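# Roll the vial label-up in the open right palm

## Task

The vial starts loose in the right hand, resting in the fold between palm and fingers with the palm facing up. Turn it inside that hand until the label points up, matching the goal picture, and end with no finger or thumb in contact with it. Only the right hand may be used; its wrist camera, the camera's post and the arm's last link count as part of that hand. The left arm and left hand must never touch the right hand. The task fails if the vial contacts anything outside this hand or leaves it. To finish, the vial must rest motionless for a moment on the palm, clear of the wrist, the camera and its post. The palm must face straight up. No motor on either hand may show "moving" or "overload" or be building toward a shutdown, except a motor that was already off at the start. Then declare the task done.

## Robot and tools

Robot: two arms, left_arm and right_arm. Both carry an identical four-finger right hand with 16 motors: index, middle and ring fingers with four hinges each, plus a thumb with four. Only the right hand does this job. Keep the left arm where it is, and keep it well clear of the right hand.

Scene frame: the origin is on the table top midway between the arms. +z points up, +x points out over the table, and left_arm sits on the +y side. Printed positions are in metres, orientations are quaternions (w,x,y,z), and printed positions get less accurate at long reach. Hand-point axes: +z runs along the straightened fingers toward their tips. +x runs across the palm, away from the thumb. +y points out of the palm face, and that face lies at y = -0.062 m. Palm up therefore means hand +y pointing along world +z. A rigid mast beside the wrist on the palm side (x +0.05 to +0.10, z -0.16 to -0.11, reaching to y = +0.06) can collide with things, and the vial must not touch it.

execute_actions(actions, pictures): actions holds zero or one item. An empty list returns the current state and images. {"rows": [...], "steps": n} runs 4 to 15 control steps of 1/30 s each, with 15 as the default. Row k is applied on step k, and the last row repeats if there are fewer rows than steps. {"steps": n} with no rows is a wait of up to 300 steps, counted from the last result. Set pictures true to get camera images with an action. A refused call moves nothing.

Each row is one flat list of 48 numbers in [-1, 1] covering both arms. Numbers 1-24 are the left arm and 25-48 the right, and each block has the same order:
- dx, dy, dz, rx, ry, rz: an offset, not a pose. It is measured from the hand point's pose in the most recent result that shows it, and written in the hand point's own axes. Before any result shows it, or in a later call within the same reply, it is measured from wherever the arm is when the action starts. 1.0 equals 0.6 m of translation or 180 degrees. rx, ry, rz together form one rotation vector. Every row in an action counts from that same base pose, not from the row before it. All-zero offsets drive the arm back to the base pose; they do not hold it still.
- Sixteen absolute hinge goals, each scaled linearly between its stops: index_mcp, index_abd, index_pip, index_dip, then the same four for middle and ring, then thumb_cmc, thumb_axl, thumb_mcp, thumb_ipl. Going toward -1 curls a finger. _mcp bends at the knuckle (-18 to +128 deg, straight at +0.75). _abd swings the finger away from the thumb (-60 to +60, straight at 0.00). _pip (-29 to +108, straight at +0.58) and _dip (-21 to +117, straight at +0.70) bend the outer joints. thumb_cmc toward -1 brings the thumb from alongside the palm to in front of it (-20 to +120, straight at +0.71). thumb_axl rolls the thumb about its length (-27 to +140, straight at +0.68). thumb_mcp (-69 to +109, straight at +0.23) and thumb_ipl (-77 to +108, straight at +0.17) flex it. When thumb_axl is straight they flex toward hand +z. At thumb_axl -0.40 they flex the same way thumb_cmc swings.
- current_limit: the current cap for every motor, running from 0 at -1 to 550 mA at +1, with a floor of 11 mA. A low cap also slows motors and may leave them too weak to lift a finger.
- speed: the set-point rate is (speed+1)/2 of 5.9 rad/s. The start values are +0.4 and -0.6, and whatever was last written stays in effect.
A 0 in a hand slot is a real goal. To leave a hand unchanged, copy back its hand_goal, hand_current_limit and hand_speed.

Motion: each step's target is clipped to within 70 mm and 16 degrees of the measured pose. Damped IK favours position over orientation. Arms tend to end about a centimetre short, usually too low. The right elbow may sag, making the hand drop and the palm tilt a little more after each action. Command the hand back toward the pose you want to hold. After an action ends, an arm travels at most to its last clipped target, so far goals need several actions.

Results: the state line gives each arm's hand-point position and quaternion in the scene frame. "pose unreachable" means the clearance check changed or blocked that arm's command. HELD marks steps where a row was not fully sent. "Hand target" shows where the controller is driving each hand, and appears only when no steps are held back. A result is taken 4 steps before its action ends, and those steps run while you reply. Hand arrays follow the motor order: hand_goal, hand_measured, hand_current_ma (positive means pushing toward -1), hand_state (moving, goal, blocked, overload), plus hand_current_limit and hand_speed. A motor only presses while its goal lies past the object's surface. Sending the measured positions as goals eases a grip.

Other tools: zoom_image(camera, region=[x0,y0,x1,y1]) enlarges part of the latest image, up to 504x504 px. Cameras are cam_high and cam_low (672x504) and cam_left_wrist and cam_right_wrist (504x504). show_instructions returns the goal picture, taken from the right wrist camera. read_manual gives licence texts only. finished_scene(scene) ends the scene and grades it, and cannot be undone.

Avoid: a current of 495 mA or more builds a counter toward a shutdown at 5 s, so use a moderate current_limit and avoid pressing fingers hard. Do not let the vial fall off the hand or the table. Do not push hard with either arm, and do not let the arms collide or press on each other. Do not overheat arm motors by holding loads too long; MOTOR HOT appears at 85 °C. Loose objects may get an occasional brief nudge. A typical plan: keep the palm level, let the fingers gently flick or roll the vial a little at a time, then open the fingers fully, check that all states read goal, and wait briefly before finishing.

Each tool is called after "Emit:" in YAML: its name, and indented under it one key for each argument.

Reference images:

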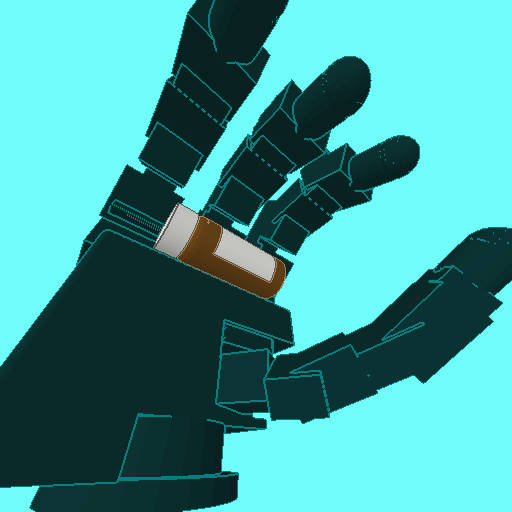

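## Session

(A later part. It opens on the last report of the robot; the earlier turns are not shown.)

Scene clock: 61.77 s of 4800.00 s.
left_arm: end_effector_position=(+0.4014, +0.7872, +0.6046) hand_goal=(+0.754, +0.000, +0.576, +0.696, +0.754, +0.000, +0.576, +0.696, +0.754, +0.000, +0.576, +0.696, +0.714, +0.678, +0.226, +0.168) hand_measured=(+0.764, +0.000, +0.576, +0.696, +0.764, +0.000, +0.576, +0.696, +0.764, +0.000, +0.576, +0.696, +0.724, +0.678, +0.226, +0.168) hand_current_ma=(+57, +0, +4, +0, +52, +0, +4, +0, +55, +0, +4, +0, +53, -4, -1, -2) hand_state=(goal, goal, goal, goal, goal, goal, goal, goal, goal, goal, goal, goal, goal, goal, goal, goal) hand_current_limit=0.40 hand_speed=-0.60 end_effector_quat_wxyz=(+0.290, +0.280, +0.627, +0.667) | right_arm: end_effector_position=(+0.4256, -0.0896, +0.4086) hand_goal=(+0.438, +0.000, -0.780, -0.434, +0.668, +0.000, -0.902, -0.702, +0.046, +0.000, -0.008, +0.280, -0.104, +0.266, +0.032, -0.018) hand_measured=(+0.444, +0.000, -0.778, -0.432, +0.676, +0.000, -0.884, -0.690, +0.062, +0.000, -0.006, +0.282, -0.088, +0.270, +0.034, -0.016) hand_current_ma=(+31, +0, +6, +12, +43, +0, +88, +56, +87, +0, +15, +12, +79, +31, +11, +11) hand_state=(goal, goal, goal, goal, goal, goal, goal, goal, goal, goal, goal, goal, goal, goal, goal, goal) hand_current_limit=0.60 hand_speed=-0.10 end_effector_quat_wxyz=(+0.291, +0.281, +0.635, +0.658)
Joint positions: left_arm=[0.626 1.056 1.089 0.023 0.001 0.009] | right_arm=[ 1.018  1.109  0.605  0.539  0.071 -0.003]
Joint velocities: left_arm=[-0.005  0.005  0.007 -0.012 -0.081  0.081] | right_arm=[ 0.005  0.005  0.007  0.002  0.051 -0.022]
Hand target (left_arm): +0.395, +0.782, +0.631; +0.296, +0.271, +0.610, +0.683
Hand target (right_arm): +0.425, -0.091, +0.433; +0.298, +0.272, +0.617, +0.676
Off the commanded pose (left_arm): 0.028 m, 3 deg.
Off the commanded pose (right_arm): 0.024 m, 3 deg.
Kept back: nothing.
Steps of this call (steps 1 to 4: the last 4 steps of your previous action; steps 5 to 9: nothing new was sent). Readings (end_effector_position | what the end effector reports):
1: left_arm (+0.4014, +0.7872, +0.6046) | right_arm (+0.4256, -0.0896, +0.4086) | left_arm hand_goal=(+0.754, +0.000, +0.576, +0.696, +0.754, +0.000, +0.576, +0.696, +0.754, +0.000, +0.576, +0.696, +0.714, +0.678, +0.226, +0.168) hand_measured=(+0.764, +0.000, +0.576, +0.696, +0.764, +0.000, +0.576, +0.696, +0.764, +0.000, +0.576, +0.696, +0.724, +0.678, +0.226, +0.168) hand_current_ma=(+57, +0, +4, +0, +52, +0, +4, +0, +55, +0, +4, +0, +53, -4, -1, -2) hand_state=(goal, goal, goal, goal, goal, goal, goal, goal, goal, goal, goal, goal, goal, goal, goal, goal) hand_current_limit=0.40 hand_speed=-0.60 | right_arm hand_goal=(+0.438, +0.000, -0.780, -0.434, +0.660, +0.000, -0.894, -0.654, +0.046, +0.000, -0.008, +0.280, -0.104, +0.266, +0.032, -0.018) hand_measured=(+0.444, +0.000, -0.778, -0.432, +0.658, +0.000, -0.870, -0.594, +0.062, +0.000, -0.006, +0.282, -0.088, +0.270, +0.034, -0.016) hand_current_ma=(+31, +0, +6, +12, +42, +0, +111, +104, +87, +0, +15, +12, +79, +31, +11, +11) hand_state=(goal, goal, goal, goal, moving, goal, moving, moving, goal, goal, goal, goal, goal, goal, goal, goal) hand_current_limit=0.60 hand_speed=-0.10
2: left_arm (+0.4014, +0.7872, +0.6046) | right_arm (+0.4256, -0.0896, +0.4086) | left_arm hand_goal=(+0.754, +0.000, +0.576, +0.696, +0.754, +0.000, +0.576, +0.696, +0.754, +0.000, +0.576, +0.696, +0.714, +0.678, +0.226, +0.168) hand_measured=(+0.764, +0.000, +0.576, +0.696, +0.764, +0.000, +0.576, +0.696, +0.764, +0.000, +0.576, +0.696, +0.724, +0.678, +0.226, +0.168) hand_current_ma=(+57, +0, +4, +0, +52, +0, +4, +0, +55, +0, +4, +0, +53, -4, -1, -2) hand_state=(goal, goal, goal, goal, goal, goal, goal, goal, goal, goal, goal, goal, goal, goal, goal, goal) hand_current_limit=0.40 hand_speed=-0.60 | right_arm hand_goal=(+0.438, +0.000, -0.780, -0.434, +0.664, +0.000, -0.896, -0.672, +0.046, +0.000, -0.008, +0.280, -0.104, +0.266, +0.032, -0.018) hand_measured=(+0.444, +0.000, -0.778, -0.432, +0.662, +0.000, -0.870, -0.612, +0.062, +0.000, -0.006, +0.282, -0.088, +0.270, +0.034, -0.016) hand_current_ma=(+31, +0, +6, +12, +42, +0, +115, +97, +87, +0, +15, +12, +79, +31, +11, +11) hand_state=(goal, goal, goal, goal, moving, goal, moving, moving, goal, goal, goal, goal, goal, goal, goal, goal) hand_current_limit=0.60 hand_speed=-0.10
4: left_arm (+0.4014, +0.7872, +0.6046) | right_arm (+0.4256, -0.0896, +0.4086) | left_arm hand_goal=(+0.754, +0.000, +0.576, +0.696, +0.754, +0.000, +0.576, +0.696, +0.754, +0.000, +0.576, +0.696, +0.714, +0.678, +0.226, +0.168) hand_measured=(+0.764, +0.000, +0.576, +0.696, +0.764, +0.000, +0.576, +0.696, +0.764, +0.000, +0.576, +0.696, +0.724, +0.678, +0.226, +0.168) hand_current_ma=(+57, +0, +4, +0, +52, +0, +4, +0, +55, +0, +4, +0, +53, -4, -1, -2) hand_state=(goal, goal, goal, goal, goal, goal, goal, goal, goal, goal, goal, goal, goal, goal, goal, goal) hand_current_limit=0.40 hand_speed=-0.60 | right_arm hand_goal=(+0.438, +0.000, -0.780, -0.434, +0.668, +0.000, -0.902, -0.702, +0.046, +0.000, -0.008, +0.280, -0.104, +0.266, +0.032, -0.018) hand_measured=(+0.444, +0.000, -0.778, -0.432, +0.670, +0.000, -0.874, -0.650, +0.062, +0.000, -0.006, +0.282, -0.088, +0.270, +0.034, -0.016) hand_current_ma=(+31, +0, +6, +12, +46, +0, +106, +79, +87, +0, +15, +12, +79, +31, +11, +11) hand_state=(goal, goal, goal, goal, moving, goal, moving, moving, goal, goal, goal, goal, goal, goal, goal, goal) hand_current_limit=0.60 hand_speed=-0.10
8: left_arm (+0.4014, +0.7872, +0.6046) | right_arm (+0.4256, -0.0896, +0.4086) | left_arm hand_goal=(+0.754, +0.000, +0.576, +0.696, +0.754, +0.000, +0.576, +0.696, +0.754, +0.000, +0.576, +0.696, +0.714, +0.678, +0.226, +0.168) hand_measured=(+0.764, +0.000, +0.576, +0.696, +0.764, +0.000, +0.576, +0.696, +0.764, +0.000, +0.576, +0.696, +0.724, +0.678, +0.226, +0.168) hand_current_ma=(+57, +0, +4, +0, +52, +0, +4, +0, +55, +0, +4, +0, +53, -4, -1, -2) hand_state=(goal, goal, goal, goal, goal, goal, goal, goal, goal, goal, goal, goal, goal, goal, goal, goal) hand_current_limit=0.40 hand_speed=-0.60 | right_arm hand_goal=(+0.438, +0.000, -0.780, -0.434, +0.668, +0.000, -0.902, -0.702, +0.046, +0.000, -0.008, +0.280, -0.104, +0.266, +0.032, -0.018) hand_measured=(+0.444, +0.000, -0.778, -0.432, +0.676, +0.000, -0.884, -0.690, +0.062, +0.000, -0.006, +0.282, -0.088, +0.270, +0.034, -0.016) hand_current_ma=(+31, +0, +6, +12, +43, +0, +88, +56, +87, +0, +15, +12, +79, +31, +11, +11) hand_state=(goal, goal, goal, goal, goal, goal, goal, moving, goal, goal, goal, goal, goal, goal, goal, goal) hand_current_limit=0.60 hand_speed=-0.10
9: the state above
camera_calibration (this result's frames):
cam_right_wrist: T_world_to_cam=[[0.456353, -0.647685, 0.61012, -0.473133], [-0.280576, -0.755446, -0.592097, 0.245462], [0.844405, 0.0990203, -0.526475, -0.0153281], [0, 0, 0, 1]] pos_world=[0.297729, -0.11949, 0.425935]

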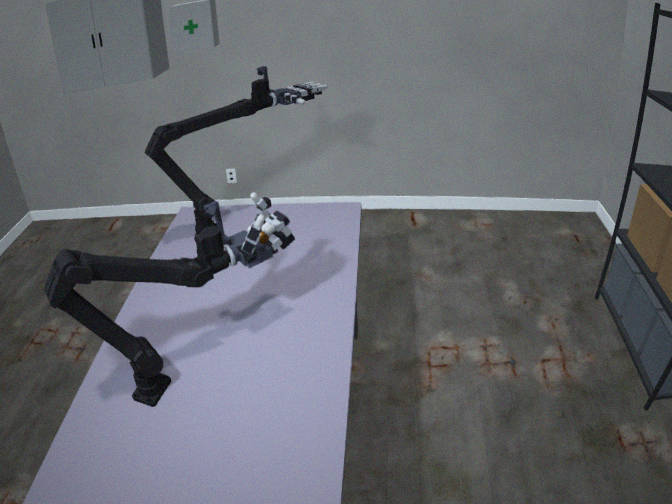

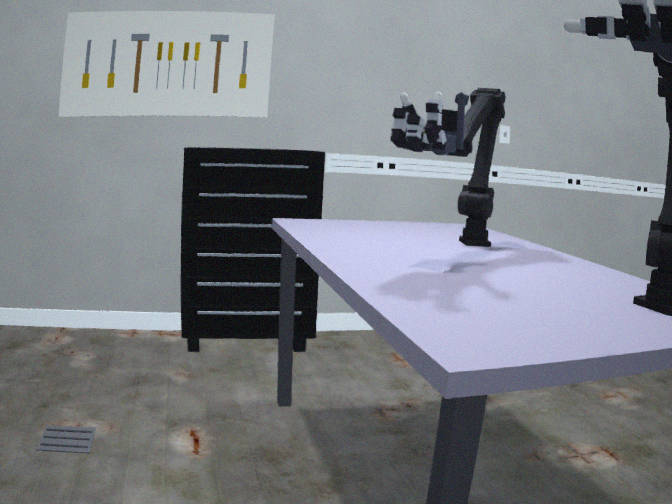

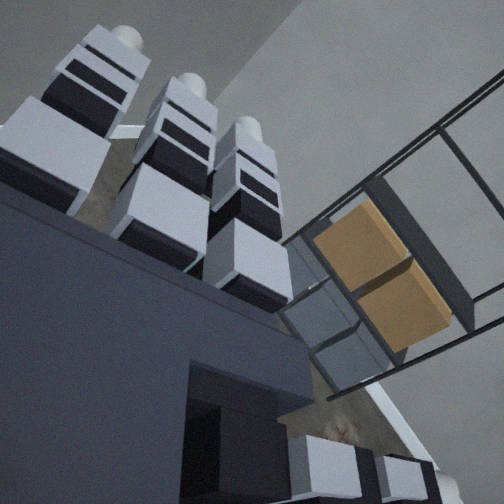

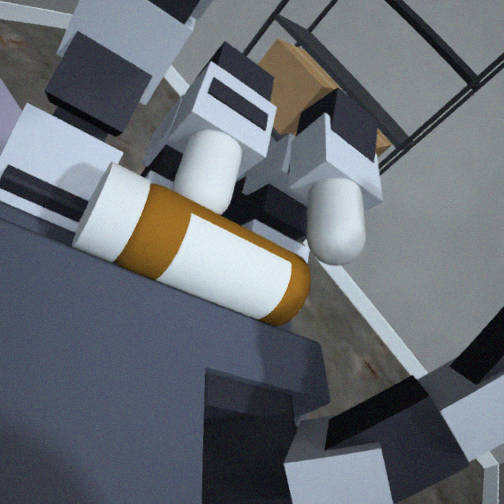

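Emit:
execute_actions:
  actions:
    - {"rows": [ [0,0.0463,-0.0099,-0.0163,0.0003,-0.0002,0.754,0,0.576,0.696,0.754,0,0.576,0.696,0.754,0,0.576,0.696,0.714,0.678,0.226,0.168,0.4,-0.6,0,0.0408,0,-0.0182,0.0006,0.0003,0.438,0,-0.78,-0.434,0.668,0,-0.775,-0.69,0.046,0,-0.008,0.28,-0.104,0.266,0.032,-0.018,0.6,-0.1], [0,0.0463,-0.0099,-0.0163,0.0003,-0.0002,0.754,0,0.576,0.696,0.754,0,0.576,0.696,0.754,0,0.576,0.696,0.714,0.678,0.226,0.168,0.4,-0.6,0,0.0408,0,-0.0182,0.0006,0.0003,0.438,0,-0.78,-0.434,0.668,0,-0.775,-0.69,0.046,0,-0.008,0.28,-0.104,0.266,0.032,-0.018,0.6,-0.1], [0,0.0463,-0.0099,-0.0163,0.0003,-0.0002,0.754,0,0.576,0.696,0.754,0,0.576,0.696,0.754,0,0.576,0.696,0.714,0.678,0.226,0.168,0.4,-0.6,0,0.0408,0,-0.0182,0.0006,0.0003,0.438,0,-0.78,-0.434,0.668,0,-0.775,-0.69,0.046,0,-0.008,0.28,-0.104,0.266,0.032,-0.018,0.6,-0.1], [0,0.0463,-0.0099,-0.0163,0.0003,-0.0002,0.754,0,0.576,0.696,0.754,0,0.576,0.696,0.754,0,0.576,0.696,0.714,0.678,0.226,0.168,0.4,-0.6,0,0.0408,0,-0.0182,0.0006,0.0003,0.438,0,-0.78,-0.434,0.668,0,-0.775,-0.48,0.046,0,-0.008,0.28,-0.104,0.266,0.032,-0.018,0.6,-0.1], [0,0.0463,-0.0099,-0.0163,0.0003,-0.0002,0.754,0,0.576,0.696,0.754,0,0.576,0.696,0.754,0,0.576,0.696,0.714,0.678,0.226,0.168,0.4,-0.6,0,0.0408,0,-0.0182,0.0006,0.0003,0.438,0,-0.78,-0.434,0.64,0,-0.775,-0.48,0.046,0,-0.008,0.28,-0.104,0.266,0.032,-0.018,0.6,-0.1], [0,0.0463,-0.0099,-0.0163,0.0003,-0.0002,0.754,0,0.576,0.696,0.754,0,0.576,0.696,0.754,0,0.576,0.696,0.714,0.678,0.226,0.168,0.4,-0.6,0,0.0408,0,-0.0182,0.0006,0.0003,0.438,0,-0.78,-0.434,0.615,0,-0.775,-0.48,0.046,0,-0.008,0.28,-0.104,0.266,0.032,-0.018,0.6,-0.1], [0,0.0463,-0.0099,-0.0163,0.0003,-0.0002,0.754,0,0.576,0.696,0.754,0,0.576,0.696,0.754,0,0.576,0.696,0.714,0.678,0.226,0.168,0.4,-0.6,0,0.0408,0,-0.0182,0.0006,0.0003,0.438,0,-0.78,-0.434,0.59,0,-0.775,-0.48,0.046,0,-0.008,0.28,-0.104,0.266,0.032,-0.018,0.6,-0.1], [0,0.0463,-0.0099,-0.0163,0.0003,-0.0002,0.754,0,0.576,0.696,0.754,0,0.576,0.696,0.754,0,0.576,0.696,0.714,0.678,0.226,0.168,0.4,-0.6,0,0.0408,0,-0.0182,0.0006,0.0003,0.438,0,-0.78,-0.434,0.59,0,-0.775,-0.48,0.046,0,-0.008,0.28,-0.104,0.266,0.032,-0.018,0.6,-0.1], [0,0.0463,-0.0099,-0.0163,0.0003,-0.0002,0.754,0,0.576,0.696,0.754,0,0.576,0.696,0.754,0,0.576,0.696,0.714,0.678,0.226,0.168,0.4,-0.6,0,0.0408,0,-0.0182,0.0006,0.0003,0.438,0,-0.78,-0.434,0.59,0,-0.79,-0.48,0.046,0,-0.008,0.28,-0.104,0.266,0.032,-0.018,0.6,-0.1], [0,0.0463,-0.0099,-0.0163,0.0003,-0.0002,0.754,0,0.576,0.696,0.754,0,0.576,0.696,0.754,0,0.576,0.696,0.714,0.678,0.226,0.168,0.4,-0.6,0,0.0408,0,-0.0182,0.0006,0.0003,0.438,0,-0.78,-0.434,0.59,0,-0.815,-0.48,0.046,0,-0.008,0.28,-0.104,0.266,0.032,-0.018,0.6,-0.1], [0,0.0463,-0.0099,-0.0163,0.0003,-0.0002,0.754,0,0.576,0.696,0.754,0,0.576,0.696,0.754,0,0.576,0.696,0.714,0.678,0.226,0.168,0.4,-0.6,0,0.0408,0,-0.0182,0.0006,0.0003,0.438,0,-0.78,-0.434,0.59,0,-0.84,-0.48,0.046,0,-0.008,0.28,-0.104,0.266,0.032,-0.018,0.6,-0.1], [0,0.0463,-0.0099,-0.0163,0.0003,-0.0002,0.754,0,0.576,0.696,0.754,0,0.576,0.696,0.754,0,0.576,0.696,0.714,0.678,0.226,0.168,0.4,-0.6,0,0.0408,0,-0.0182,0.0006,0.0003,0.438,0,-0.78,-0.434,0.59,0,-0.857,-0.48,0.046,0,-0.008,0.28,-0.104,0.266,0.032,-0.018,0.6,-0.1], [0,0.0463,-0.0099,-0.0163,0.0003,-0.0002,0.754,0,0.576,0.696,0.754,0,0.576,0.696,0.754,0,0.576,0.696,0.714,0.678,0.226,0.168,0.4,-0.6,0,0.0408,0,-0.0182,0.0006,0.0003,0.438,0,-0.78,-0.434,0.59,0,-0.87,-0.48,0.046,0,-0.008,0.28,-0.104,0.266,0.032,-0.018,0.6,-0.1], [0,0.0463,-0.0099,-0.0163,0.0003,-0.0002,0.754,0,0.576,0.696,0.754,0,0.576,0.696,0.754,0,0.576,0.696,0.714,0.678,0.226,0.168,0.4,-0.6,0,0.0408,0,-0.0182,0.0006,0.0003,0.438,0,-0.78,-0.434,0.59,0,-0.882,-0.48,0.046,0,-0.008,0.28,-0.104,0.266,0.032,-0.018,0.6,-0.1] ], "steps": 15}

Emit:
execute_actions:
  actions:
    - {"rows": [ [0,0.0463,-0.0099,-0.0163,0.0003,-0.0002,0.754,0,0.576,0.696,0.754,0,0.576,0.696,0.754,0,0.576,0.696,0.714,0.678,0.226,0.168,0.4,-0.6,0,0.0408,0,-0.0182,0.0006,0.0003,0.438,0,-0.78,-0.434,0.59,0,-0.884,-0.48,0.046,0,-0.008,0.28,-0.104,0.266,0.032,-0.018,0.6,-0.1], [0,0.0463,-0.0099,-0.0163,0.0003,-0.0002,0.754,0,0.576,0.696,0.754,0,0.576,0.696,0.754,0,0.576,0.696,0.714,0.678,0.226,0.168,0.4,-0.6,0,0.0408,0,-0.0182,0.0006,0.0003,0.438,0,-0.78,-0.434,0.59,0,-0.884,-0.48,0.046,0,-0.008,0.28,-0.104,0.266,0.032,-0.018,0.6,-0.1], [0,0.0463,-0.0099,-0.0163,0.0003,-0.0002,0.754,0,0.576,0.696,0.754,0,0.576,0.696,0.754,0,0.576,0.696,0.714,0.678,0.226,0.168,0.4,-0.6,0,0.0408,0,-0.0182,0.0006,0.0003,0.438,0,-0.78,-0.434,0.6,0,-0.884,-0.5,0.046,0,-0.008,0.28,-0.104,0.266,0.032,-0.018,0.6,-0.1], [0,0.0463,-0.0099,-0.0163,0.0003,-0.0002,0.754,0,0.576,0.696,0.754,0,0.576,0.696,0.754,0,0.576,0.696,0.714,0.678,0.226,0.168,0.4,-0.6,0,0.0408,0,-0.0182,0.0006,0.0003,0.438,0,-0.78,-0.434,0.609,0,-0.885,-0.517,0.046,0,-0.008,0.28,-0.104,0.266,0.032,-0.018,0.6,-0.1], [0,0.0463,-0.0099,-0.0163,0.0003,-0.0002,0.754,0,0.576,0.696,0.754,0,0.576,0.696,0.754,0,0.576,0.696,0.714,0.678,0.226,0.168,0.4,-0.6,0,0.0408,0,-0.0182,0.0006,0.0003,0.438,0,-0.78,-0.434,0.618,0,-0.886,-0.533,0.046,0,-0.008,0.28,-0.104,0.266,0.032,-0.018,0.6,-0.1], [0,0.0463,-0.0099,-0.0163,0.0003,-0.0002,0.754,0,0.576,0.696,0.754,0,0.576,0.696,0.754,0,0.576,0.696,0.714,0.678,0.226,0.168,0.4,-0.6,0,0.0408,0,-0.0182,0.0006,0.0003,0.438,0,-0.78,-0.434,0.626,0,-0.887,-0.548,0.046,0,-0.008,0.28,-0.104,0.266,0.032,-0.018,0.6,-0.1], [0,0.0463,-0.0099,-0.0163,0.0003,-0.0002,0.754,0,0.576,0.696,0.754,0,0.576,0.696,0.754,0,0.576,0.696,0.714,0.678,0.226,0.168,0.4,-0.6,0,0.0408,0,-0.0182,0.0006,0.0003,0.438,0,-0.78,-0.434,0.633,0,-0.888,-0.565,0.046,0,-0.008,0.28,-0.104,0.266,0.032,-0.018,0.6,-0.1], [0,0.0463,-0.0099,-0.0163,0.0003,-0.0002,0.754,0,0.576,0.696,0.754,0,0.576,0.696,0.754,0,0.576,0.696,0.714,0.678,0.226,0.168,0.4,-0.6,0,0.0408,0,-0.0182,0.0006,0.0003,0.438,0,-0.78,-0.434,0.64,0,-0.889,-0.581,0.046,0,-0.008,0.28,-0.104,0.266,0.032,-0.018,0.6,-0.1], [0,0.0463,-0.0099,-0.0163,0.0003,-0.0002,0.754,0,0.576,0.696,0.754,0,0.576,0.696,0.754,0,0.576,0.696,0.714,0.678,0.226,0.168,0.4,-0.6,0,0.0408,0,-0.0182,0.0006,0.0003,0.438,0,-0.78,-0.434,0.646,0,-0.89,-0.598,0.046,0,-0.008,0.28,-0.104,0.266,0.032,-0.018,0.6,-0.1], [0,0.0463,-0.0099,-0.0163,0.0003,-0.0002,0.754,0,0.576,0.696,0.754,0,0.576,0.696,0.754,0,0.576,0.696,0.714,0.678,0.226,0.168,0.4,-0.6,0,0.0408,0,-0.0182,0.0006,0.0003,0.438,0,-0.78,-0.434,0.651,0,-0.891,-0.617,0.046,0,-0.008,0.28,-0.104,0.266,0.032,-0.018,0.6,-0.1], [0,0.0463,-0.0099,-0.0163,0.0003,-0.0002,0.754,0,0.576,0.696,0.754,0,0.576,0.696,0.754,0,0.576,0.696,0.714,0.678,0.226,0.168,0.4,-0.6,0,0.0408,0,-0.0182,0.0006,0.0003,0.438,0,-0.78,-0.434,0.656,0,-0.892,-0.636,0.046,0,-0.008,0.28,-0.104,0.266,0.032,-0.018,0.6,-0.1], [0,0.0463,-0.0099,-0.0163,0.0003,-0.0002,0.754,0,0.576,0.696,0.754,0,0.576,0.696,0.754,0,0.576,0.696,0.714,0.678,0.226,0.168,0.4,-0.6,0,0.0408,0,-0.0182,0.0006,0.0003,0.438,0,-0.78,-0.434,0.659,0,-0.893,-0.652,0.046,0,-0.008,0.28,-0.104,0.266,0.032,-0.018,0.6,-0.1] ], "steps": 12}

Emit:
execute_actions:
  actions:
    - {"steps": 9}
  pictures: true

Scene clock: 66.17 s of 4800.00 s.
left_arm: end_effector_position=(+0.4014, +0.7872, +0.6046) hand_goal=(+0.754, +0.000, +0.576, +0.696, +0.754, +0.000, +0.576, +0.696, +0.754, +0.000, +0.576, +0.696, +0.714, +0.678, +0.226, +0.168) hand_measured=(+0.764, +0.000, +0.576, +0.696, +0.764, +0.000, +0.576, +0.696, +0.764, +0.000, +0.576, +0.696, +0.724, +0.678, +0.226, +0.168) hand_current_ma=(+57, +0, +4, +0, +52, +0, +4, +0, +55, +0, +4, +0, +53, -4, -1, -2) hand_state=(goal, goal, goal, goal, goal, goal, goal, goal, goal, goal, goal, goal, goal, goal, goal, goal) hand_current_limit=0.40 hand_speed=-0.60 end_effector_quat_wxyz=(+0.290, +0.280, +0.627, +0.667) | right_arm: end_effector_position=(+0.4256, -0.0896, +0.4086) hand_goal=(+0.438, +0.000, -0.780, -0.434, +0.590, +0.000, -0.840, -0.480, +0.046, +0.000, -0.008, +0.280, -0.104, +0.266, +0.032, -0.018) hand_measured=(+0.444, +0.000, -0.778, -0.432, +0.610, +0.000, -0.786, -0.490, +0.062, +0.000, -0.006, +0.282, -0.088, +0.270, +0.034, -0.016) hand_current_ma=(+31, +0, +6, +12, +98, +0, +55, -8, +87, +0, +15, +12, +79, +31, +11, +11) hand_state=(goal, goal, goal, goal, moving, goal, moving, moving, goal, goal, goal, goal, goal, goal, goal, goal) hand_current_limit=0.60 hand_speed=-0.10 end_effector_quat_wxyz=(+0.291, +0.281, +0.635, +0.658)
Joint positions: left_arm=[0.626 1.056 1.089 0.023 0.001 0.009] | right_arm=[ 1.018  1.109  0.605  0.539  0.071 -0.003]
Joint velocities: left_arm=[ 0.015 -0.015  0.012  0.017 -0.022  0.007] | right_arm=[ 0.005  0.005  0.002 -0.022 -0.051 -0.007]
Steps of this call (steps 1 to 90: nothing new was sent; then 1.03 s passed at rest; steps 91 to 101: the first 11 steps of this action). Readings (end_effector_position | what the end effector reports):
91: left_arm (+0.4014, +0.7872, +0.6046) | right_arm (+0.4256, -0.0896, +0.4086) | left_arm hand_goal=(+0.754, +0.000, +0.576, +0.696, +0.754, +0.000, +0.576, +0.696, +0.754, +0.000, +0.576, +0.696, +0.714, +0.678, +0.226, +0.168) hand_measured=(+0.764, +0.000, +0.576, +0.696, +0.764, +0.000, +0.576, +0.696, +0.764, +0.000, +0.576, +0.696, +0.724, +0.678, +0.226, +0.168) hand_current_ma=(+57, +0, +4, +0, +52, +0, +4, +0, +55, +0, +4, +0, +53, -4, -1, -2) hand_state=(goal, goal, goal, goal, goal, goal, goal, goal, goal, goal, goal, goal, goal, goal, goal, goal) hand_current_limit=0.40 hand_speed=-0.60 | right_arm hand_goal=(+0.438, +0.000, -0.780, -0.434, +0.668, +0.000, -0.774, -0.690, +0.046, +0.000, -0.008, +0.280, -0.104, +0.266, +0.032, -0.018) hand_measured=(+0.444, +0.000, -0.778, -0.432, +0.676, +0.000, -0.884, -0.690, +0.062, +0.000, -0.006, +0.282, -0.088, +0.270, +0.034, -0.016) hand_current_ma=(+31, +0, +6, +12, +43, +0, +88, +56, +87, +0, +15, +12, +79, +31, +11, +11) hand_state=(goal, goal, goal, goal, goal, goal, moving, moving, goal, goal, goal, goal, goal, goal, goal, goal) hand_current_limit=0.60 hand_speed=-0.10
92: left_arm (+0.4014, +0.7872, +0.6046) | right_arm (+0.4256, -0.0896, +0.4086) | left_arm hand_goal=(+0.754, +0.000, +0.576, +0.696, +0.754, +0.000, +0.576, +0.696, +0.754, +0.000, +0.576, +0.696, +0.714, +0.678, +0.226, +0.168) hand_measured=(+0.764, +0.000, +0.576, +0.696, +0.764, +0.000, +0.576, +0.696, +0.764, +0.000, +0.576, +0.696, +0.724, +0.678, +0.226, +0.168) hand_current_ma=(+57, +0, +4, +0, +52, +0, +4, +0, +55, +0, +4, +0, +53, -4, -1, -2) hand_state=(goal, goal, goal, goal, goal, goal, goal, goal, goal, goal, goal, goal, goal, goal, goal, goal) hand_current_limit=0.40 hand_speed=-0.60 | right_arm hand_goal=(+0.438, +0.000, -0.780, -0.434, +0.668, +0.000, -0.774, -0.690, +0.046, +0.000, -0.008, +0.280, -0.104, +0.266, +0.032, -0.018) hand_measured=(+0.444, +0.000, -0.778, -0.432, +0.676, +0.000, -0.880, -0.690, +0.062, +0.000, -0.006, +0.282, -0.088, +0.270, +0.034, -0.016) hand_current_ma=(+31, +0, +6, +12, +43, +0, -148, -9, +87, +0, +15, +12, +79, +31, +11, +11) hand_state=(goal, goal, goal, goal, goal, goal, moving, moving, goal, goal, goal, goal, goal, goal, goal, goal) hand_current_limit=0.60 hand_speed=-0.10
94: left_arm (+0.4014, +0.7872, +0.6046) | right_arm (+0.4256, -0.0896, +0.4086) | left_arm hand_goal=(+0.754, +0.000, +0.576, +0.696, +0.754, +0.000, +0.576, +0.696, +0.754, +0.000, +0.576, +0.696, +0.714, +0.678, +0.226, +0.168) hand_measured=(+0.764, +0.000, +0.576, +0.696, +0.764, +0.000, +0.576, +0.696, +0.764, +0.000, +0.576, +0.696, +0.724, +0.678, +0.226, +0.168) hand_current_ma=(+57, +0, +4, +0, +52, +0, +4, +0, +55, +0, +4, +0, +53, -4, -1, -2) hand_state=(goal, goal, goal, goal, goal, goal, goal, goal, goal, goal, goal, goal, goal, goal, goal, goal) hand_current_limit=0.40 hand_speed=-0.60 | right_arm hand_goal=(+0.438, +0.000, -0.780, -0.434, +0.668, +0.000, -0.774, -0.480, +0.046, +0.000, -0.008, +0.280, -0.104, +0.266, +0.032, -0.018) hand_measured=(+0.444, +0.000, -0.778, -0.432, +0.676, +0.000, -0.812, -0.690, +0.062, +0.000, -0.006, +0.282, -0.088, +0.270, +0.034, -0.016) hand_current_ma=(+31, +0, +6, +12, +43, +0, -20, -4, +87, +0, +15, +12, +79, +31, +11, +11) hand_state=(goal, goal, goal, goal, goal, goal, moving, moving, goal, goal, goal, goal, goal, goal, goal, goal) hand_current_limit=0.60 hand_speed=-0.10
98: left_arm (+0.4014, +0.7872, +0.6046) | right_arm (+0.4256, -0.0896, +0.4086) | left_arm hand_goal=(+0.754, +0.000, +0.576, +0.696, +0.754, +0.000, +0.576, +0.696, +0.754, +0.000, +0.576, +0.696, +0.714, +0.678, +0.226, +0.168) hand_measured=(+0.764, +0.000, +0.576, +0.696, +0.764, +0.000, +0.576, +0.696, +0.764, +0.000, +0.576, +0.696, +0.724, +0.678, +0.226, +0.168) hand_current_ma=(+57, +0, +4, +0, +52, +0, +4, +0, +55, +0, +4, +0, +53, -4, -1, -2) hand_state=(goal, goal, goal, goal, goal, goal, goal, goal, goal, goal, goal, goal, goal, goal, goal, goal) hand_current_limit=0.40 hand_speed=-0.60 | right_arm hand_goal=(+0.438, +0.000, -0.780, -0.434, +0.590, +0.000, -0.774, -0.480, +0.046, +0.000, -0.008, +0.280, -0.104, +0.266, +0.032, -0.018) hand_measured=(+0.444, +0.000, -0.778, -0.432, +0.644, +0.000, -0.778, -0.568, +0.062, +0.000, -0.006, +0.282, -0.088, +0.270, +0.034, -0.016) hand_current_ma=(+31, +0, +6, +12, +149, +0, -21, -45, +87, +0, +15, +12, +79, +31, +11, +11) hand_state=(goal, goal, goal, goal, moving, goal, goal, moving, goal, goal, goal, goal, goal, goal, goal, goal) hand_current_limit=0.60 hand_speed=-0.10
101: the state above

Scene clock: 66.57 s of 4800.00 s.
left_arm: end_effector_position=(+0.4014, +0.7872, +0.6046) hand_goal=(+0.754, +0.000, +0.576, +0.696, +0.754, +0.000, +0.576, +0.696, +0.754, +0.000, +0.576, +0.696, +0.714, +0.678, +0.226, +0.168) hand_measured=(+0.764, +0.000, +0.576, +0.696, +0.764, +0.000, +0.576, +0.696, +0.764, +0.000, +0.576, +0.696, +0.724, +0.678, +0.226, +0.168) hand_current_ma=(+57, +0, +4, +0, +52, +0, +4, +0, +55, +0, +4, +0, +53, -4, -1, -2) hand_state=(goal, goal, goal, goal, goal, goal, goal, goal, goal, goal, goal, goal, goal, goal, goal, goal) hand_current_limit=0.40 hand_speed=-0.60 end_effector_quat_wxyz=(+0.290, +0.280, +0.627, +0.667) | right_arm: end_effector_position=(+0.4256, -0.0896, +0.4086) hand_goal=(+0.438, +0.000, -0.780, -0.434, +0.640, +0.000, -0.888, -0.580, +0.046, +0.000, -0.008, +0.280, -0.104, +0.266, +0.032, -0.018) hand_measured=(+0.444, +0.000, -0.778, -0.432, +0.630, +0.000, -0.872, -0.522, +0.062, +0.000, -0.006, +0.282, -0.088, +0.270, +0.034, -0.016) hand_current_ma=(+31, +0, +6, +12, +32, +0, +84, +129, +87, +0, +15, +12, +79, +31, +11, +11) hand_state=(goal, goal, goal, goal, moving, goal, moving, moving, goal, goal, goal, goal, goal, goal, goal, goal) hand_current_limit=0.60 hand_speed=-0.10 end_effector_quat_wxyz=(+0.291, +0.281, +0.635, +0.658)
Joint positions: left_arm=[0.626 1.056 1.089 0.023 0.001 0.009] | right_arm=[ 1.018  1.109  0.605  0.539  0.071 -0.003]
Joint velocities: left_arm=[-0.015  0.005  0.002  0.002 -0.037  0.037] | right_arm=[-0.005 -0.015  0.002  0.012 -0.022  0.007]
Off your previous action's commanded pose (left_arm): 0.028 m, 3 deg at its last step (step 4 of this call).
Off your previous action's commanded pose (right_arm): 0.024 m, 3 deg at its last step (step 4 of this call).
Steps of this call (steps 1 to 4: the last 4 steps of your previous action; steps 5 to 12: the first 8 steps of this action, its rows measured from where the robot was after step 4). Readings (end_effector_position | what the end effector reports):
4: left_arm (+0.4014, +0.7872, +0.6046) | right_arm (+0.4256, -0.0896, +0.4086) | left_arm hand_goal=(+0.754, +0.000, +0.576, +0.696, +0.754, +0.000, +0.576, +0.696, +0.754, +0.000, +0.576, +0.696, +0.714, +0.678, +0.226, +0.168) hand_measured=(+0.764, +0.000, +0.576, +0.696, +0.764, +0.000, +0.576, +0.696, +0.764, +0.000, +0.576, +0.696, +0.724, +0.678, +0.226, +0.168) hand_current_ma=(+57, +0, +4, +0, +52, +0, +4, +0, +55, +0, +4, +0, +53, -4, -1, -2) hand_state=(goal, goal, goal, goal, goal, goal, goal, goal, goal, goal, goal, goal, goal, goal, goal, goal) hand_current_limit=0.40 hand_speed=-0.60 | right_arm hand_goal=(+0.438, +0.000, -0.780, -0.434, +0.590, +0.000, -0.882, -0.480, +0.046, +0.000, -0.008, +0.280, -0.104, +0.266, +0.032, -0.018) hand_measured=(+0.444, +0.000, -0.778, -0.432, +0.608, +0.000, -0.862, -0.484, +0.062, +0.000, -0.006, +0.282, -0.088, +0.270, +0.034, -0.016) hand_current_ma=(+31, +0, +6, +12, +100, +0, +18, -22, +87, +0, +15, +12, +79, +31, +11, +11) hand_state=(goal, goal, goal, goal, goal, goal, moving, goal, goal, goal, goal, goal, goal, goal, goal, goal) hand_current_limit=0.60 hand_speed=-0.10
5: left_arm (+0.4014, +0.7872, +0.6046) | right_arm (+0.4256, -0.0896, +0.4086) | left_arm hand_goal=(+0.754, +0.000, +0.576, +0.696, +0.754, +0.000, +0.576, +0.696, +0.754, +0.000, +0.576, +0.696, +0.714, +0.678, +0.226, +0.168) hand_measured=(+0.764, +0.000, +0.576, +0.696, +0.764, +0.000, +0.576, +0.696, +0.764, +0.000, +0.576, +0.696, +0.724, +0.678, +0.226, +0.168) hand_current_ma=(+57, +0, +4, +0, +52, +0, +4, +0, +55, +0, +4, +0, +53, -4, -1, -2) hand_state=(goal, goal, goal, goal, goal, goal, goal, goal, goal, goal, goal, goal, goal, goal, goal, goal) hand_current_limit=0.40 hand_speed=-0.60 | right_arm hand_goal=(+0.438, +0.000, -0.780, -0.434, +0.590, +0.000, -0.884, -0.480, +0.046, +0.000, -0.008, +0.280, -0.104, +0.266, +0.032, -0.018) hand_measured=(+0.444, +0.000, -0.778, -0.432, +0.608, +0.000, -0.872, -0.484, +0.062, +0.000, -0.006, +0.282, -0.088, +0.270, +0.034, -0.016) hand_current_ma=(+31, +0, +6, +12, +101, +0, +56, +4, +87, +0, +15, +12, +79, +31, +11, +11) hand_state=(goal, goal, goal, goal, goal, goal, moving, moving, goal, goal, goal, goal, goal, goal, goal, goal) hand_current_limit=0.60 hand_speed=-0.10
6: left_arm (+0.4014, +0.7872, +0.6046) | right_arm (+0.4256, -0.0896, +0.4086) | left_arm hand_goal=(+0.754, +0.000, +0.576, +0.696, +0.754, +0.000, +0.576, +0.696, +0.754, +0.000, +0.576, +0.696, +0.714, +0.678, +0.226, +0.168) hand_measured=(+0.764, +0.000, +0.576, +0.696, +0.764, +0.000, +0.576, +0.696, +0.764, +0.000, +0.576, +0.696, +0.724, +0.678, +0.226, +0.168) hand_current_ma=(+57, +0, +4, +0, +52, +0, +4, +0, +55, +0, +4, +0, +53, -4, -1, -2) hand_state=(goal, goal, goal, goal, goal, goal, goal, goal, goal, goal, goal, goal, goal, goal, goal, goal) hand_current_limit=0.40 hand_speed=-0.60 | right_arm hand_goal=(+0.438, +0.000, -0.780, -0.434, +0.590, +0.000, -0.884, -0.480, +0.046, +0.000, -0.008, +0.280, -0.104, +0.266, +0.032, -0.018) hand_measured=(+0.444, +0.000, -0.778, -0.432, +0.608, +0.000, -0.872, -0.482, +0.062, +0.000, -0.006, +0.282, -0.088, +0.270, +0.034, -0.016) hand_current_ma=(+31, +0, +6, +12, +101, +0, +65, -6, +87, +0, +15, +12, +79, +31, +11, +11) hand_state=(goal, goal, goal, goal, goal, goal, moving, moving, goal, goal, goal, goal, goal, goal, goal, goal) hand_current_limit=0.60 hand_speed=-0.10
8: left_arm (+0.4014, +0.7872, +0.6046) | right_arm (+0.4256, -0.0896, +0.4086) | left_arm hand_goal=(+0.754, +0.000, +0.576, +0.696, +0.754, +0.000, +0.576, +0.696, +0.754, +0.000, +0.576, +0.696, +0.714, +0.678, +0.226, +0.168) hand_measured=(+0.764, +0.000, +0.576, +0.696, +0.764, +0.000, +0.576, +0.696, +0.764, +0.000, +0.576, +0.696, +0.724, +0.678, +0.226, +0.168) hand_current_ma=(+57, +0, +4, +0, +52, +0, +4, +0, +55, +0, +4, +0, +53, -4, -1, -2) hand_state=(goal, goal, goal, goal, goal, goal, goal, goal, goal, goal, goal, goal, goal, goal, goal, goal) hand_current_limit=0.40 hand_speed=-0.60 | right_arm hand_goal=(+0.438, +0.000, -0.780, -0.434, +0.610, +0.000, -0.884, -0.516, +0.046, +0.000, -0.008, +0.280, -0.104, +0.266, +0.032, -0.018) hand_measured=(+0.444, +0.000, -0.778, -0.432, +0.608, +0.000, -0.872, -0.482, +0.062, +0.000, -0.006, +0.282, -0.088, +0.270, +0.034, -0.016) hand_current_ma=(+31, +0, +6, +12, +45, +0, +63, +70, +87, +0, +15, +12, +79, +31, +11, +11) hand_state=(goal, goal, goal, goal, moving, goal, goal, moving, goal, goal, goal, goal, goal, goal, goal, goal) hand_current_limit=0.60 hand_speed=-0.10
12: the state above

Scene clock: 66.87 s of 4800.00 s.
left_arm: end_effector_position=(+0.4014, +0.7872, +0.6046) hand_goal=(+0.754, +0.000, +0.576, +0.696, +0.754, +0.000, +0.576, +0.696, +0.754, +0.000, +0.576, +0.696, +0.714, +0.678, +0.226, +0.168) hand_measured=(+0.764, +0.000, +0.576, +0.696, +0.764, +0.000, +0.576, +0.696, +0.764, +0.000, +0.576, +0.696, +0.724, +0.678, +0.226, +0.168) hand_current_ma=(+57, +0, +4, +0, +52, +0, +4, +0, +55, +0, +4, +0, +53, -4, -1, -2) hand_state=(goal, goal, goal, goal, goal, goal, goal, goal, goal, goal, goal, goal, goal, goal, goal, goal) hand_current_limit=0.40 hand_speed=-0.60 end_effector_quat_wxyz=(+0.290, +0.280, +0.627, +0.667) | right_arm: end_effector_position=(+0.4256, -0.0896, +0.4086) hand_goal=(+0.438, +0.000, -0.780, -0.434, +0.660, +0.000, -0.892, -0.652, +0.046, +0.000, -0.008, +0.280, -0.104, +0.266, +0.032, -0.018) hand_measured=(+0.444, +0.000, -0.778, -0.432, +0.668, +0.000, -0.874, -0.638, +0.062, +0.000, -0.006, +0.282, -0.088, +0.270, +0.034, -0.016) hand_current_ma=(+31, +0, +6, +12, +41, +0, +97, +73, +87, +0, +15, +12, +79, +31, +11, +11) hand_state=(goal, goal, goal, goal, goal, goal, goal, moving, goal, goal, goal, goal, goal, goal, goal, goal) hand_current_limit=0.60 hand_speed=-0.10 end_effector_quat_wxyz=(+0.291, +0.281, +0.635, +0.658)
Joint positions: left_arm=[0.626 1.056 1.089 0.023 0.001 0.009] | right_arm=[ 1.018  1.109  0.605  0.539  0.071 -0.003]
Joint velocities: left_arm=[-0.015  0.015 -0.012 -0.007 -0.022 -0.022] | right_arm=[ 0.005  0.005 -0.007  0.022 -0.095 -0.081]
Hand target (left_arm): +0.395, +0.782, +0.631; +0.296, +0.271, +0.610, +0.683
Hand target (right_arm): +0.425, -0.091, +0.433; +0.298, +0.272, +0.617, +0.676
Off the commanded pose (left_arm): 0.028 m, 3 deg.
Off the commanded pose (right_arm): 0.024 m, 3 deg.
Kept back: nothing.
Steps of this call (steps 1 to 4: the last 4 steps of your previous action; steps 5 to 9: nothing new was sent). Readings (end_effector_position | what the end effector reports):
1: left_arm (+0.4014, +0.7872, +0.6046) | right_arm (+0.4256, -0.0896, +0.4086) | left_arm hand_goal=(+0.754, +0.000, +0.576, +0.696, +0.754, +0.000, +0.576, +0.696, +0.754, +0.000, +0.576, +0.696, +0.714, +0.678, +0.226, +0.168) hand_measured=(+0.764, +0.000, +0.576, +0.696, +0.764, +0.000, +0.576, +0.696, +0.764, +0.000, +0.576, +0.696, +0.724, +0.678, +0.226, +0.168) hand_current_ma=(+57, +0, +4, +0, +52, +0, +4, +0, +55, +0, +4, +0, +53, -4, -1, -2) hand_state=(goal, goal, goal, goal, goal, goal, goal, goal, goal, goal, goal, goal, goal, goal, goal, goal) hand_current_limit=0.40 hand_speed=-0.60 | right_arm hand_goal=(+0.438, +0.000, -0.780, -0.434, +0.646, +0.000, -0.890, -0.598, +0.046, +0.000, -0.008, +0.280, -0.104, +0.266, +0.032, -0.018) hand_measured=(+0.444, +0.000, -0.778, -0.432, +0.638, +0.000, -0.872, -0.536, +0.062, +0.000, -0.006, +0.282, -0.088, +0.270, +0.034, -0.016) hand_current_ma=(+31, +0, +6, +12, +38, +0, +84, +124, +87, +0, +15, +12, +79, +31, +11, +11) hand_state=(goal, goal, goal, goal, moving, goal, moving, moving, goal, goal, goal, goal, goal, goal, goal, goal) hand_current_limit=0.60 hand_speed=-0.10
2: left_arm (+0.4014, +0.7872, +0.6046) | right_arm (+0.4256, -0.0896, +0.4086) | left_arm hand_goal=(+0.754, +0.000, +0.576, +0.696, +0.754, +0.000, +0.576, +0.696, +0.754, +0.000, +0.576, +0.696, +0.714, +0.678, +0.226, +0.168) hand_measured=(+0.764, +0.000, +0.576, +0.696, +0.764, +0.000, +0.576, +0.696, +0.764, +0.000, +0.576, +0.696, +0.724, +0.678, +0.226, +0.168) hand_current_ma=(+57, +0, +4, +0, +52, +0, +4, +0, +55, +0, +4, +0, +53, -4, -1, -2) hand_state=(goal, goal, goal, goal, goal, goal, goal, goal, goal, goal, goal, goal, goal, goal, goal, goal) hand_current_limit=0.40 hand_speed=-0.60 | right_arm hand_goal=(+0.438, +0.000, -0.780, -0.434, +0.652, +0.000, -0.890, -0.616, +0.046, +0.000, -0.008, +0.280, -0.104, +0.266, +0.032, -0.018) hand_measured=(+0.444, +0.000, -0.778, -0.432, +0.646, +0.000, -0.872, -0.552, +0.062, +0.000, -0.006, +0.282, -0.088, +0.270, +0.034, -0.016) hand_current_ma=(+31, +0, +6, +12, +37, +0, +95, +128, +87, +0, +15, +12, +79, +31, +11, +11) hand_state=(goal, goal, goal, goal, moving, goal, moving, moving, goal, goal, goal, goal, goal, goal, goal, goal) hand_current_limit=0.60 hand_speed=-0.10
4: left_arm (+0.4014, +0.7872, +0.6046) | right_arm (+0.4256, -0.0896, +0.4086) | left_arm hand_goal=(+0.754, +0.000, +0.576, +0.696, +0.754, +0.000, +0.576, +0.696, +0.754, +0.000, +0.576, +0.696, +0.714, +0.678, +0.226, +0.168) hand_measured=(+0.764, +0.000, +0.576, +0.696, +0.764, +0.000, +0.576, +0.696, +0.764, +0.000, +0.576, +0.696, +0.724, +0.678, +0.226, +0.168) hand_current_ma=(+57, +0, +4, +0, +52, +0, +4, +0, +55, +0, +4, +0, +53, -4, -1, -2) hand_state=(goal, goal, goal, goal, goal, goal, goal, goal, goal, goal, goal, goal, goal, goal, goal, goal) hand_current_limit=0.40 hand_speed=-0.60 | right_arm hand_goal=(+0.438, +0.000, -0.780, -0.434, +0.660, +0.000, -0.892, -0.652, +0.046, +0.000, -0.008, +0.280, -0.104, +0.266, +0.032, -0.018) hand_measured=(+0.444, +0.000, -0.778, -0.432, +0.658, +0.000, -0.872, -0.588, +0.062, +0.000, -0.006, +0.282, -0.088, +0.270, +0.034, -0.016) hand_current_ma=(+31, +0, +6, +12, +41, +0, +105, +124, +87, +0, +15, +12, +79, +31, +11, +11) hand_state=(goal, goal, goal, goal, moving, goal, moving, moving, goal, goal, goal, goal, goal, goal, goal, goal) hand_current_limit=0.60 hand_speed=-0.10
8: left_arm (+0.4014, +0.7872, +0.6046) | right_arm (+0.4256, -0.0896, +0.4086) | left_arm hand_goal=(+0.754, +0.000, +0.576, +0.696, +0.754, +0.000, +0.576, +0.696, +0.754, +0.000, +0.576, +0.696, +0.714, +0.678, +0.226, +0.168) hand_measured=(+0.764, +0.000, +0.576, +0.696, +0.764, +0.000, +0.576, +0.696, +0.764, +0.000, +0.576, +0.696, +0.724, +0.678, +0.226, +0.168) hand_current_ma=(+57, +0, +4, +0, +52, +0, +4, +0, +55, +0, +4, +0, +53, -4, -1, -2) hand_state=(goal, goal, goal, goal, goal, goal, goal, goal, goal, goal, goal, goal, goal, goal, goal, goal) hand_current_limit=0.40 hand_speed=-0.60 | right_arm hand_goal=(+0.438, +0.000, -0.780, -0.434, +0.660, +0.000, -0.892, -0.652, +0.046, +0.000, -0.008, +0.280, -0.104, +0.266, +0.032, -0.018) hand_measured=(+0.444, +0.000, -0.778, -0.432, +0.668, +0.000, -0.874, -0.638, +0.062, +0.000, -0.006, +0.282, -0.088, +0.270, +0.034, -0.016) hand_current_ma=(+31, +0, +6, +12, +42, +0, +96, +67, +87, +0, +15, +12, +79, +31, +11, +11) hand_state=(goal, goal, goal, goal, goal, goal, goal, moving, goal, goal, goal, goal, goal, goal, goal, goal) hand_current_limit=0.60 hand_speed=-0.10
9: the state above
camera_calibration (this result's frames):
cam_right_wrist: T_world_to_cam=[[0.456353, -0.647685, 0.61012, -0.473133], [-0.280576, -0.755446, -0.592097, 0.245462], [0.844405, 0.0990203, -0.526475, -0.0153281], [0, 0, 0, 1]] pos_world=[0.297729, -0.11949, 0.425935]

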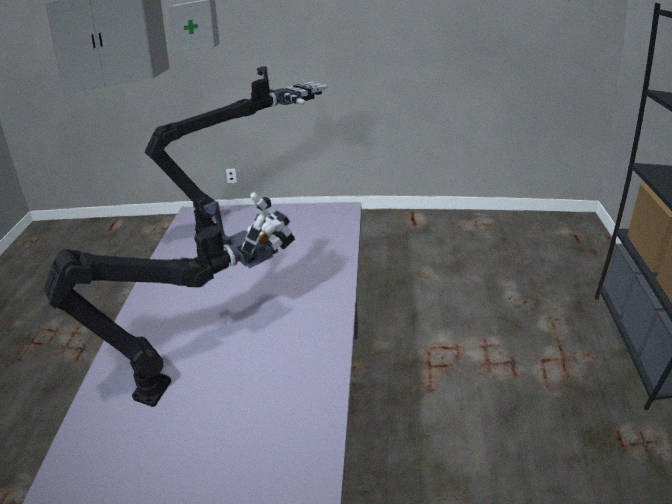

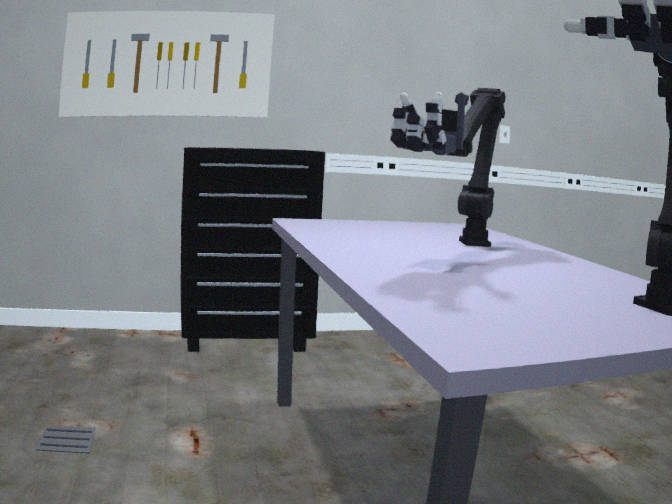

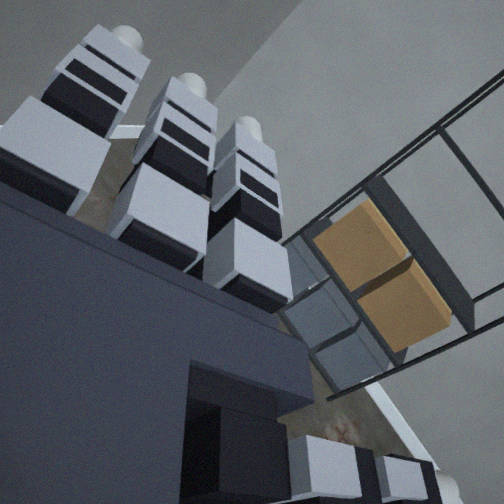

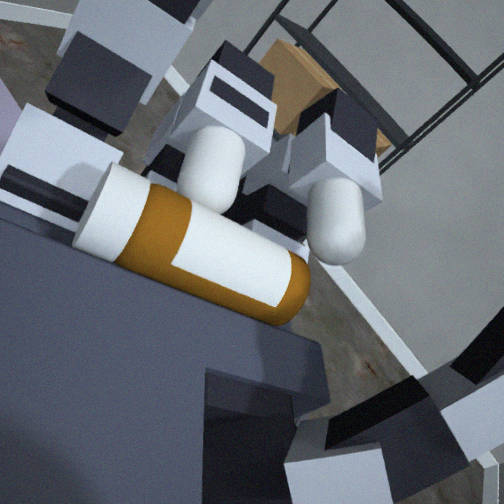

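Emit:
execute_actions:
  actions:
    - {"rows": [ [0,0.0463,-0.0099,-0.0163,0.0003,-0.0002,0.754,0,0.576,0.696,0.754,0,0.576,0.696,0.754,0,0.576,0.696,0.714,0.678,0.226,0.168,0.4,-0.6,0,0.0408,0,-0.0182,0.0006,0.0003,0.438,0,-0.78,-0.434,0.662,0,-0.895,-0.666,0.046,0,-0.008,0.28,-0.104,0.266,0.032,-0.018,0.6,-0.1], [0,0.0463,-0.0099,-0.0163,0.0003,-0.0002,0.754,0,0.576,0.696,0.754,0,0.576,0.696,0.754,0,0.576,0.696,0.714,0.678,0.226,0.168,0.4,-0.6,0,0.0408,0,-0.0182,0.0006,0.0003,0.438,0,-0.78,-0.434,0.664,0,-0.897,-0.678,0.046,0,-0.008,0.28,-0.104,0.266,0.032,-0.018,0.6,-0.1], [0,0.0463,-0.0099,-0.0163,0.0003,-0.0002,0.754,0,0.576,0.696,0.754,0,0.576,0.696,0.754,0,0.576,0.696,0.714,0.678,0.226,0.168,0.4,-0.6,0,0.0408,0,-0.0182,0.0006,0.0003,0.438,0,-0.78,-0.434,0.666,0,-0.9,-0.692,0.046,0,-0.008,0.28,-0.104,0.266,0.032,-0.018,0.6,-0.1] ], "steps": 12}
  pictures: true

Scene clock: 67.57 s of 4800.00 s.
left_arm: end_effector_position=(+0.4014, +0.7872, +0.6046) hand_goal=(+0.754, +0.000, +0.576, +0.696, +0.754, +0.000, +0.576, +0.696, +0.754, +0.000, +0.576, +0.696, +0.714, +0.678, +0.226, +0.168) hand_measured=(+0.764, +0.000, +0.576, +0.696, +0.764, +0.000, +0.576, +0.696, +0.764, +0.000, +0.576, +0.696, +0.724, +0.678, +0.226, +0.168) hand_current_ma=(+57, +0, +4, +0, +52, +0, +4, +0, +55, +0, +4, +0, +53, -4, -1, -2) hand_state=(goal, goal, goal, goal, goal, goal, goal, goal, goal, goal, goal, goal, goal, goal, goal, goal) hand_current_limit=0.40 hand_speed=-0.60 end_effector_quat_wxyz=(+0.290, +0.280, +0.627, +0.667) | right_arm: end_effector_position=(+0.4256, -0.0896, +0.4086) hand_goal=(+0.438, +0.000, -0.780, -0.434, +0.666, +0.000, -0.900, -0.692, +0.046, +0.000, -0.008, +0.280, -0.104, +0.266, +0.032, -0.018) hand_measured=(+0.444, +0.000, -0.778, -0.432, +0.674, +0.000, -0.880, -0.680, +0.062, +0.000, -0.006, +0.282, -0.088, +0.270, +0.034, -0.016) hand_current_ma=(+31, +0, +6, +12, +43, +0, +97, +62, +87, +0, +15, +12, +79, +31, +11, +11) hand_state=(goal, goal, goal, goal, goal, goal, goal, goal, goal, goal, goal, goal, goal, goal, goal, goal) hand_current_limit=0.60 hand_speed=-0.10 end_effector_quat_wxyz=(+0.291, +0.281, +0.635, +0.658)
Joint positions: left_arm=[0.626 1.056 1.089 0.023 0.001 0.009] | right_arm=[ 1.018  1.109  0.605  0.539  0.071 -0.003]
Joint velocities: left_arm=[-0.005 -0.005  0.007  0.007 -0.007 -0.022] | right_arm=[-0.015 -0.015  0.012 -0.002 -0.022 -0.007]
Steps of this call (steps 1 to 13: nothing new was sent; steps 14 to 21: the first 8 steps of this action). Readings (end_effector_position | what the end effector reports):
14: left_arm (+0.4014, +0.7872, +0.6046) | right_arm (+0.4256, -0.0896, +0.4086) | left_arm hand_goal=(+0.754, +0.000, +0.576, +0.696, +0.754, +0.000, +0.576, +0.696, +0.754, +0.000, +0.576, +0.696, +0.714, +0.678, +0.226, +0.168) hand_measured=(+0.764, +0.000, +0.576, +0.696, +0.764, +0.000, +0.576, +0.696, +0.764, +0.000, +0.576, +0.696, +0.724, +0.678, +0.226, +0.168) hand_current_ma=(+57, +0, +4, +0, +52, +0, +4, +0, +55, +0, +4, +0, +53, -4, -1, -2) hand_state=(goal, goal, goal, goal, goal, goal, goal, goal, goal, goal, goal, goal, goal, goal, goal, goal) hand_current_limit=0.40 hand_speed=-0.60 | right_arm hand_goal=(+0.438, +0.000, -0.780, -0.434, +0.662, +0.000, -0.894, -0.666, +0.046, +0.000, -0.008, +0.280, -0.104, +0.266, +0.032, -0.018) hand_measured=(+0.444, +0.000, -0.778, -0.432, +0.668, +0.000, -0.874, -0.638, +0.062, +0.000, -0.006, +0.282, -0.088, +0.270, +0.034, -0.016) hand_current_ma=(+31, +0, +6, +12, +41, +0, +97, +73, +87, +0, +15, +12, +79, +31, +11, +11) hand_state=(goal, goal, goal, goal, moving, goal, moving, moving, goal, goal, goal, goal, goal, goal, goal, goal) hand_current_limit=0.60 hand_speed=-0.10
15: left_arm (+0.4014, +0.7872, +0.6046) | right_arm (+0.4256, -0.0896, +0.4086) | left_arm hand_goal=(+0.754, +0.000, +0.576, +0.696, +0.754, +0.000, +0.576, +0.696, +0.754, +0.000, +0.576, +0.696, +0.714, +0.678, +0.226, +0.168) hand_measured=(+0.764, +0.000, +0.576, +0.696, +0.764, +0.000, +0.576, +0.696, +0.764, +0.000, +0.576, +0.696, +0.724, +0.678, +0.226, +0.168) hand_current_ma=(+57, +0, +4, +0, +52, +0, +4, +0, +55, +0, +4, +0, +53, -4, -1, -2) hand_state=(goal, goal, goal, goal, goal, goal, goal, goal, goal, goal, goal, goal, goal, goal, goal, goal) hand_current_limit=0.40 hand_speed=-0.60 | right_arm hand_goal=(+0.438, +0.000, -0.780, -0.434, +0.664, +0.000, -0.896, -0.678, +0.046, +0.000, -0.008, +0.280, -0.104, +0.266, +0.032, -0.018) hand_measured=(+0.444, +0.000, -0.778, -0.432, +0.668, +0.000, -0.874, -0.638, +0.062, +0.000, -0.006, +0.282, -0.088, +0.270, +0.034, -0.016) hand_current_ma=(+31, +0, +6, +12, +36, +0, +102, +107, +87, +0, +15, +12, +79, +31, +11, +11) hand_state=(goal, goal, goal, goal, moving, goal, moving, moving, goal, goal, goal, goal, goal, goal, goal, goal) hand_current_limit=0.60 hand_speed=-0.10
17: left_arm (+0.4014, +0.7872, +0.6046) | right_arm (+0.4256, -0.0896, +0.4086) | left_arm hand_goal=(+0.754, +0.000, +0.576, +0.696, +0.754, +0.000, +0.576, +0.696, +0.754, +0.000, +0.576, +0.696, +0.714, +0.678, +0.226, +0.168) hand_measured=(+0.764, +0.000, +0.576, +0.696, +0.764, +0.000, +0.576, +0.696, +0.764, +0.000, +0.576, +0.696, +0.724, +0.678, +0.226, +0.168) hand_current_ma=(+57, +0, +4, +0, +52, +0, +4, +0, +55, +0, +4, +0, +53, -4, -1, -2) hand_state=(goal, goal, goal, goal, goal, goal, goal, goal, goal, goal, goal, goal, goal, goal, goal, goal) hand_current_limit=0.40 hand_speed=-0.60 | right_arm hand_goal=(+0.438, +0.000, -0.780, -0.434, +0.666, +0.000, -0.900, -0.692, +0.046, +0.000, -0.008, +0.280, -0.104, +0.266, +0.032, -0.018) hand_measured=(+0.444, +0.000, -0.778, -0.432, +0.670, +0.000, -0.876, -0.660, +0.062, +0.000, -0.006, +0.282, -0.088, +0.270, +0.034, -0.016) hand_current_ma=(+31, +0, +6, +12, +39, +0, +105, +90, +87, +0, +15, +12, +79, +31, +11, +11) hand_state=(goal, goal, goal, goal, moving, goal, moving, moving, goal, goal, goal, goal, goal, goal, goal, goal) hand_current_limit=0.60 hand_speed=-0.10
21: the state above
camera_calibration (this result's frames):
cam_right_wrist: T_world_to_cam=[[0.456353, -0.647685, 0.61012, -0.473133], [-0.280576, -0.755446, -0.592097, 0.245462], [0.844405, 0.0990203, -0.526475, -0.0153281], [0, 0, 0, 1]] pos_world=[0.297729, -0.11949, 0.425935]

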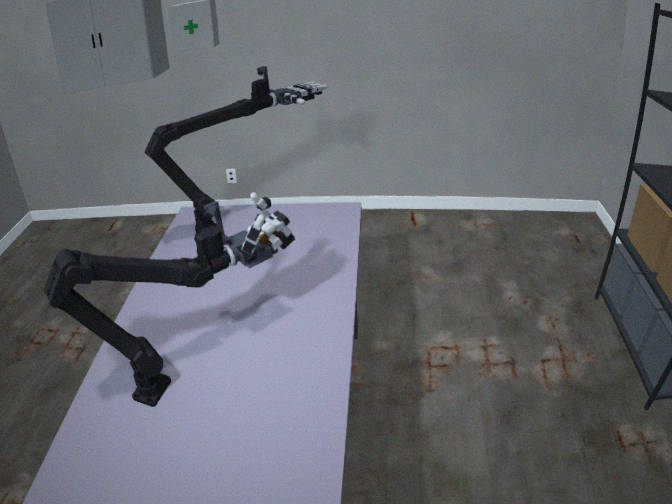

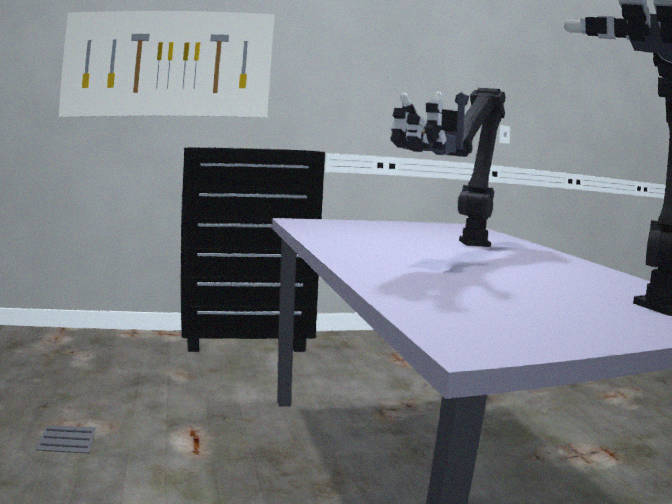

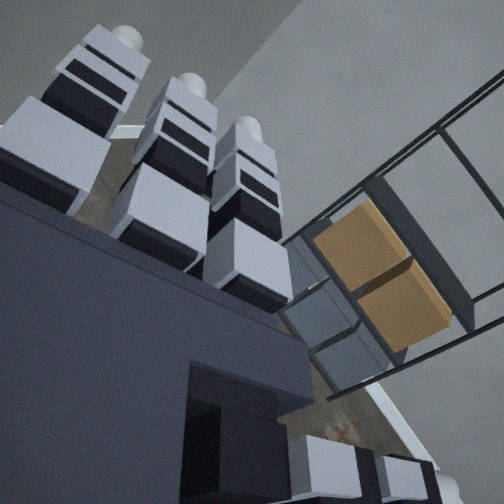

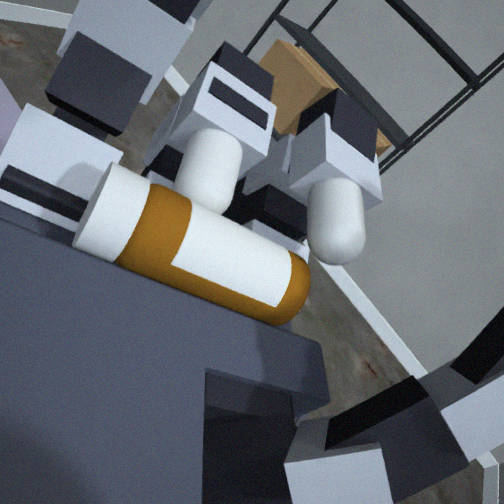

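Emit:
zoom_image:
  camera: "cam_right_wrist"
  region: [60, 140, 330, 340]

Emit:
show_instructions:

Region (60, 140, 330, 340) of cam_right_wrist's 504x504 image, scaled by 1.867, with more detail than that image has; it fills the top 373 rows of this view, and the rest is white.

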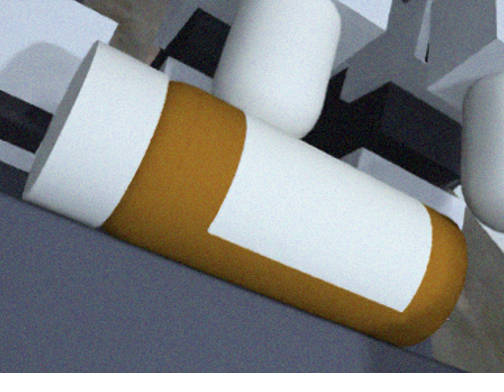

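Reference images for this scene: goal picture from the wrist camera place.

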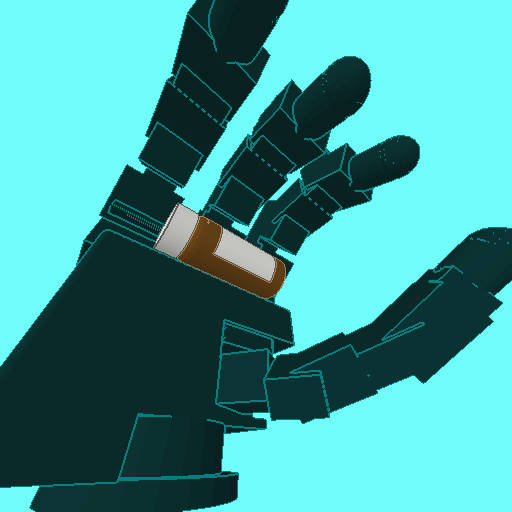

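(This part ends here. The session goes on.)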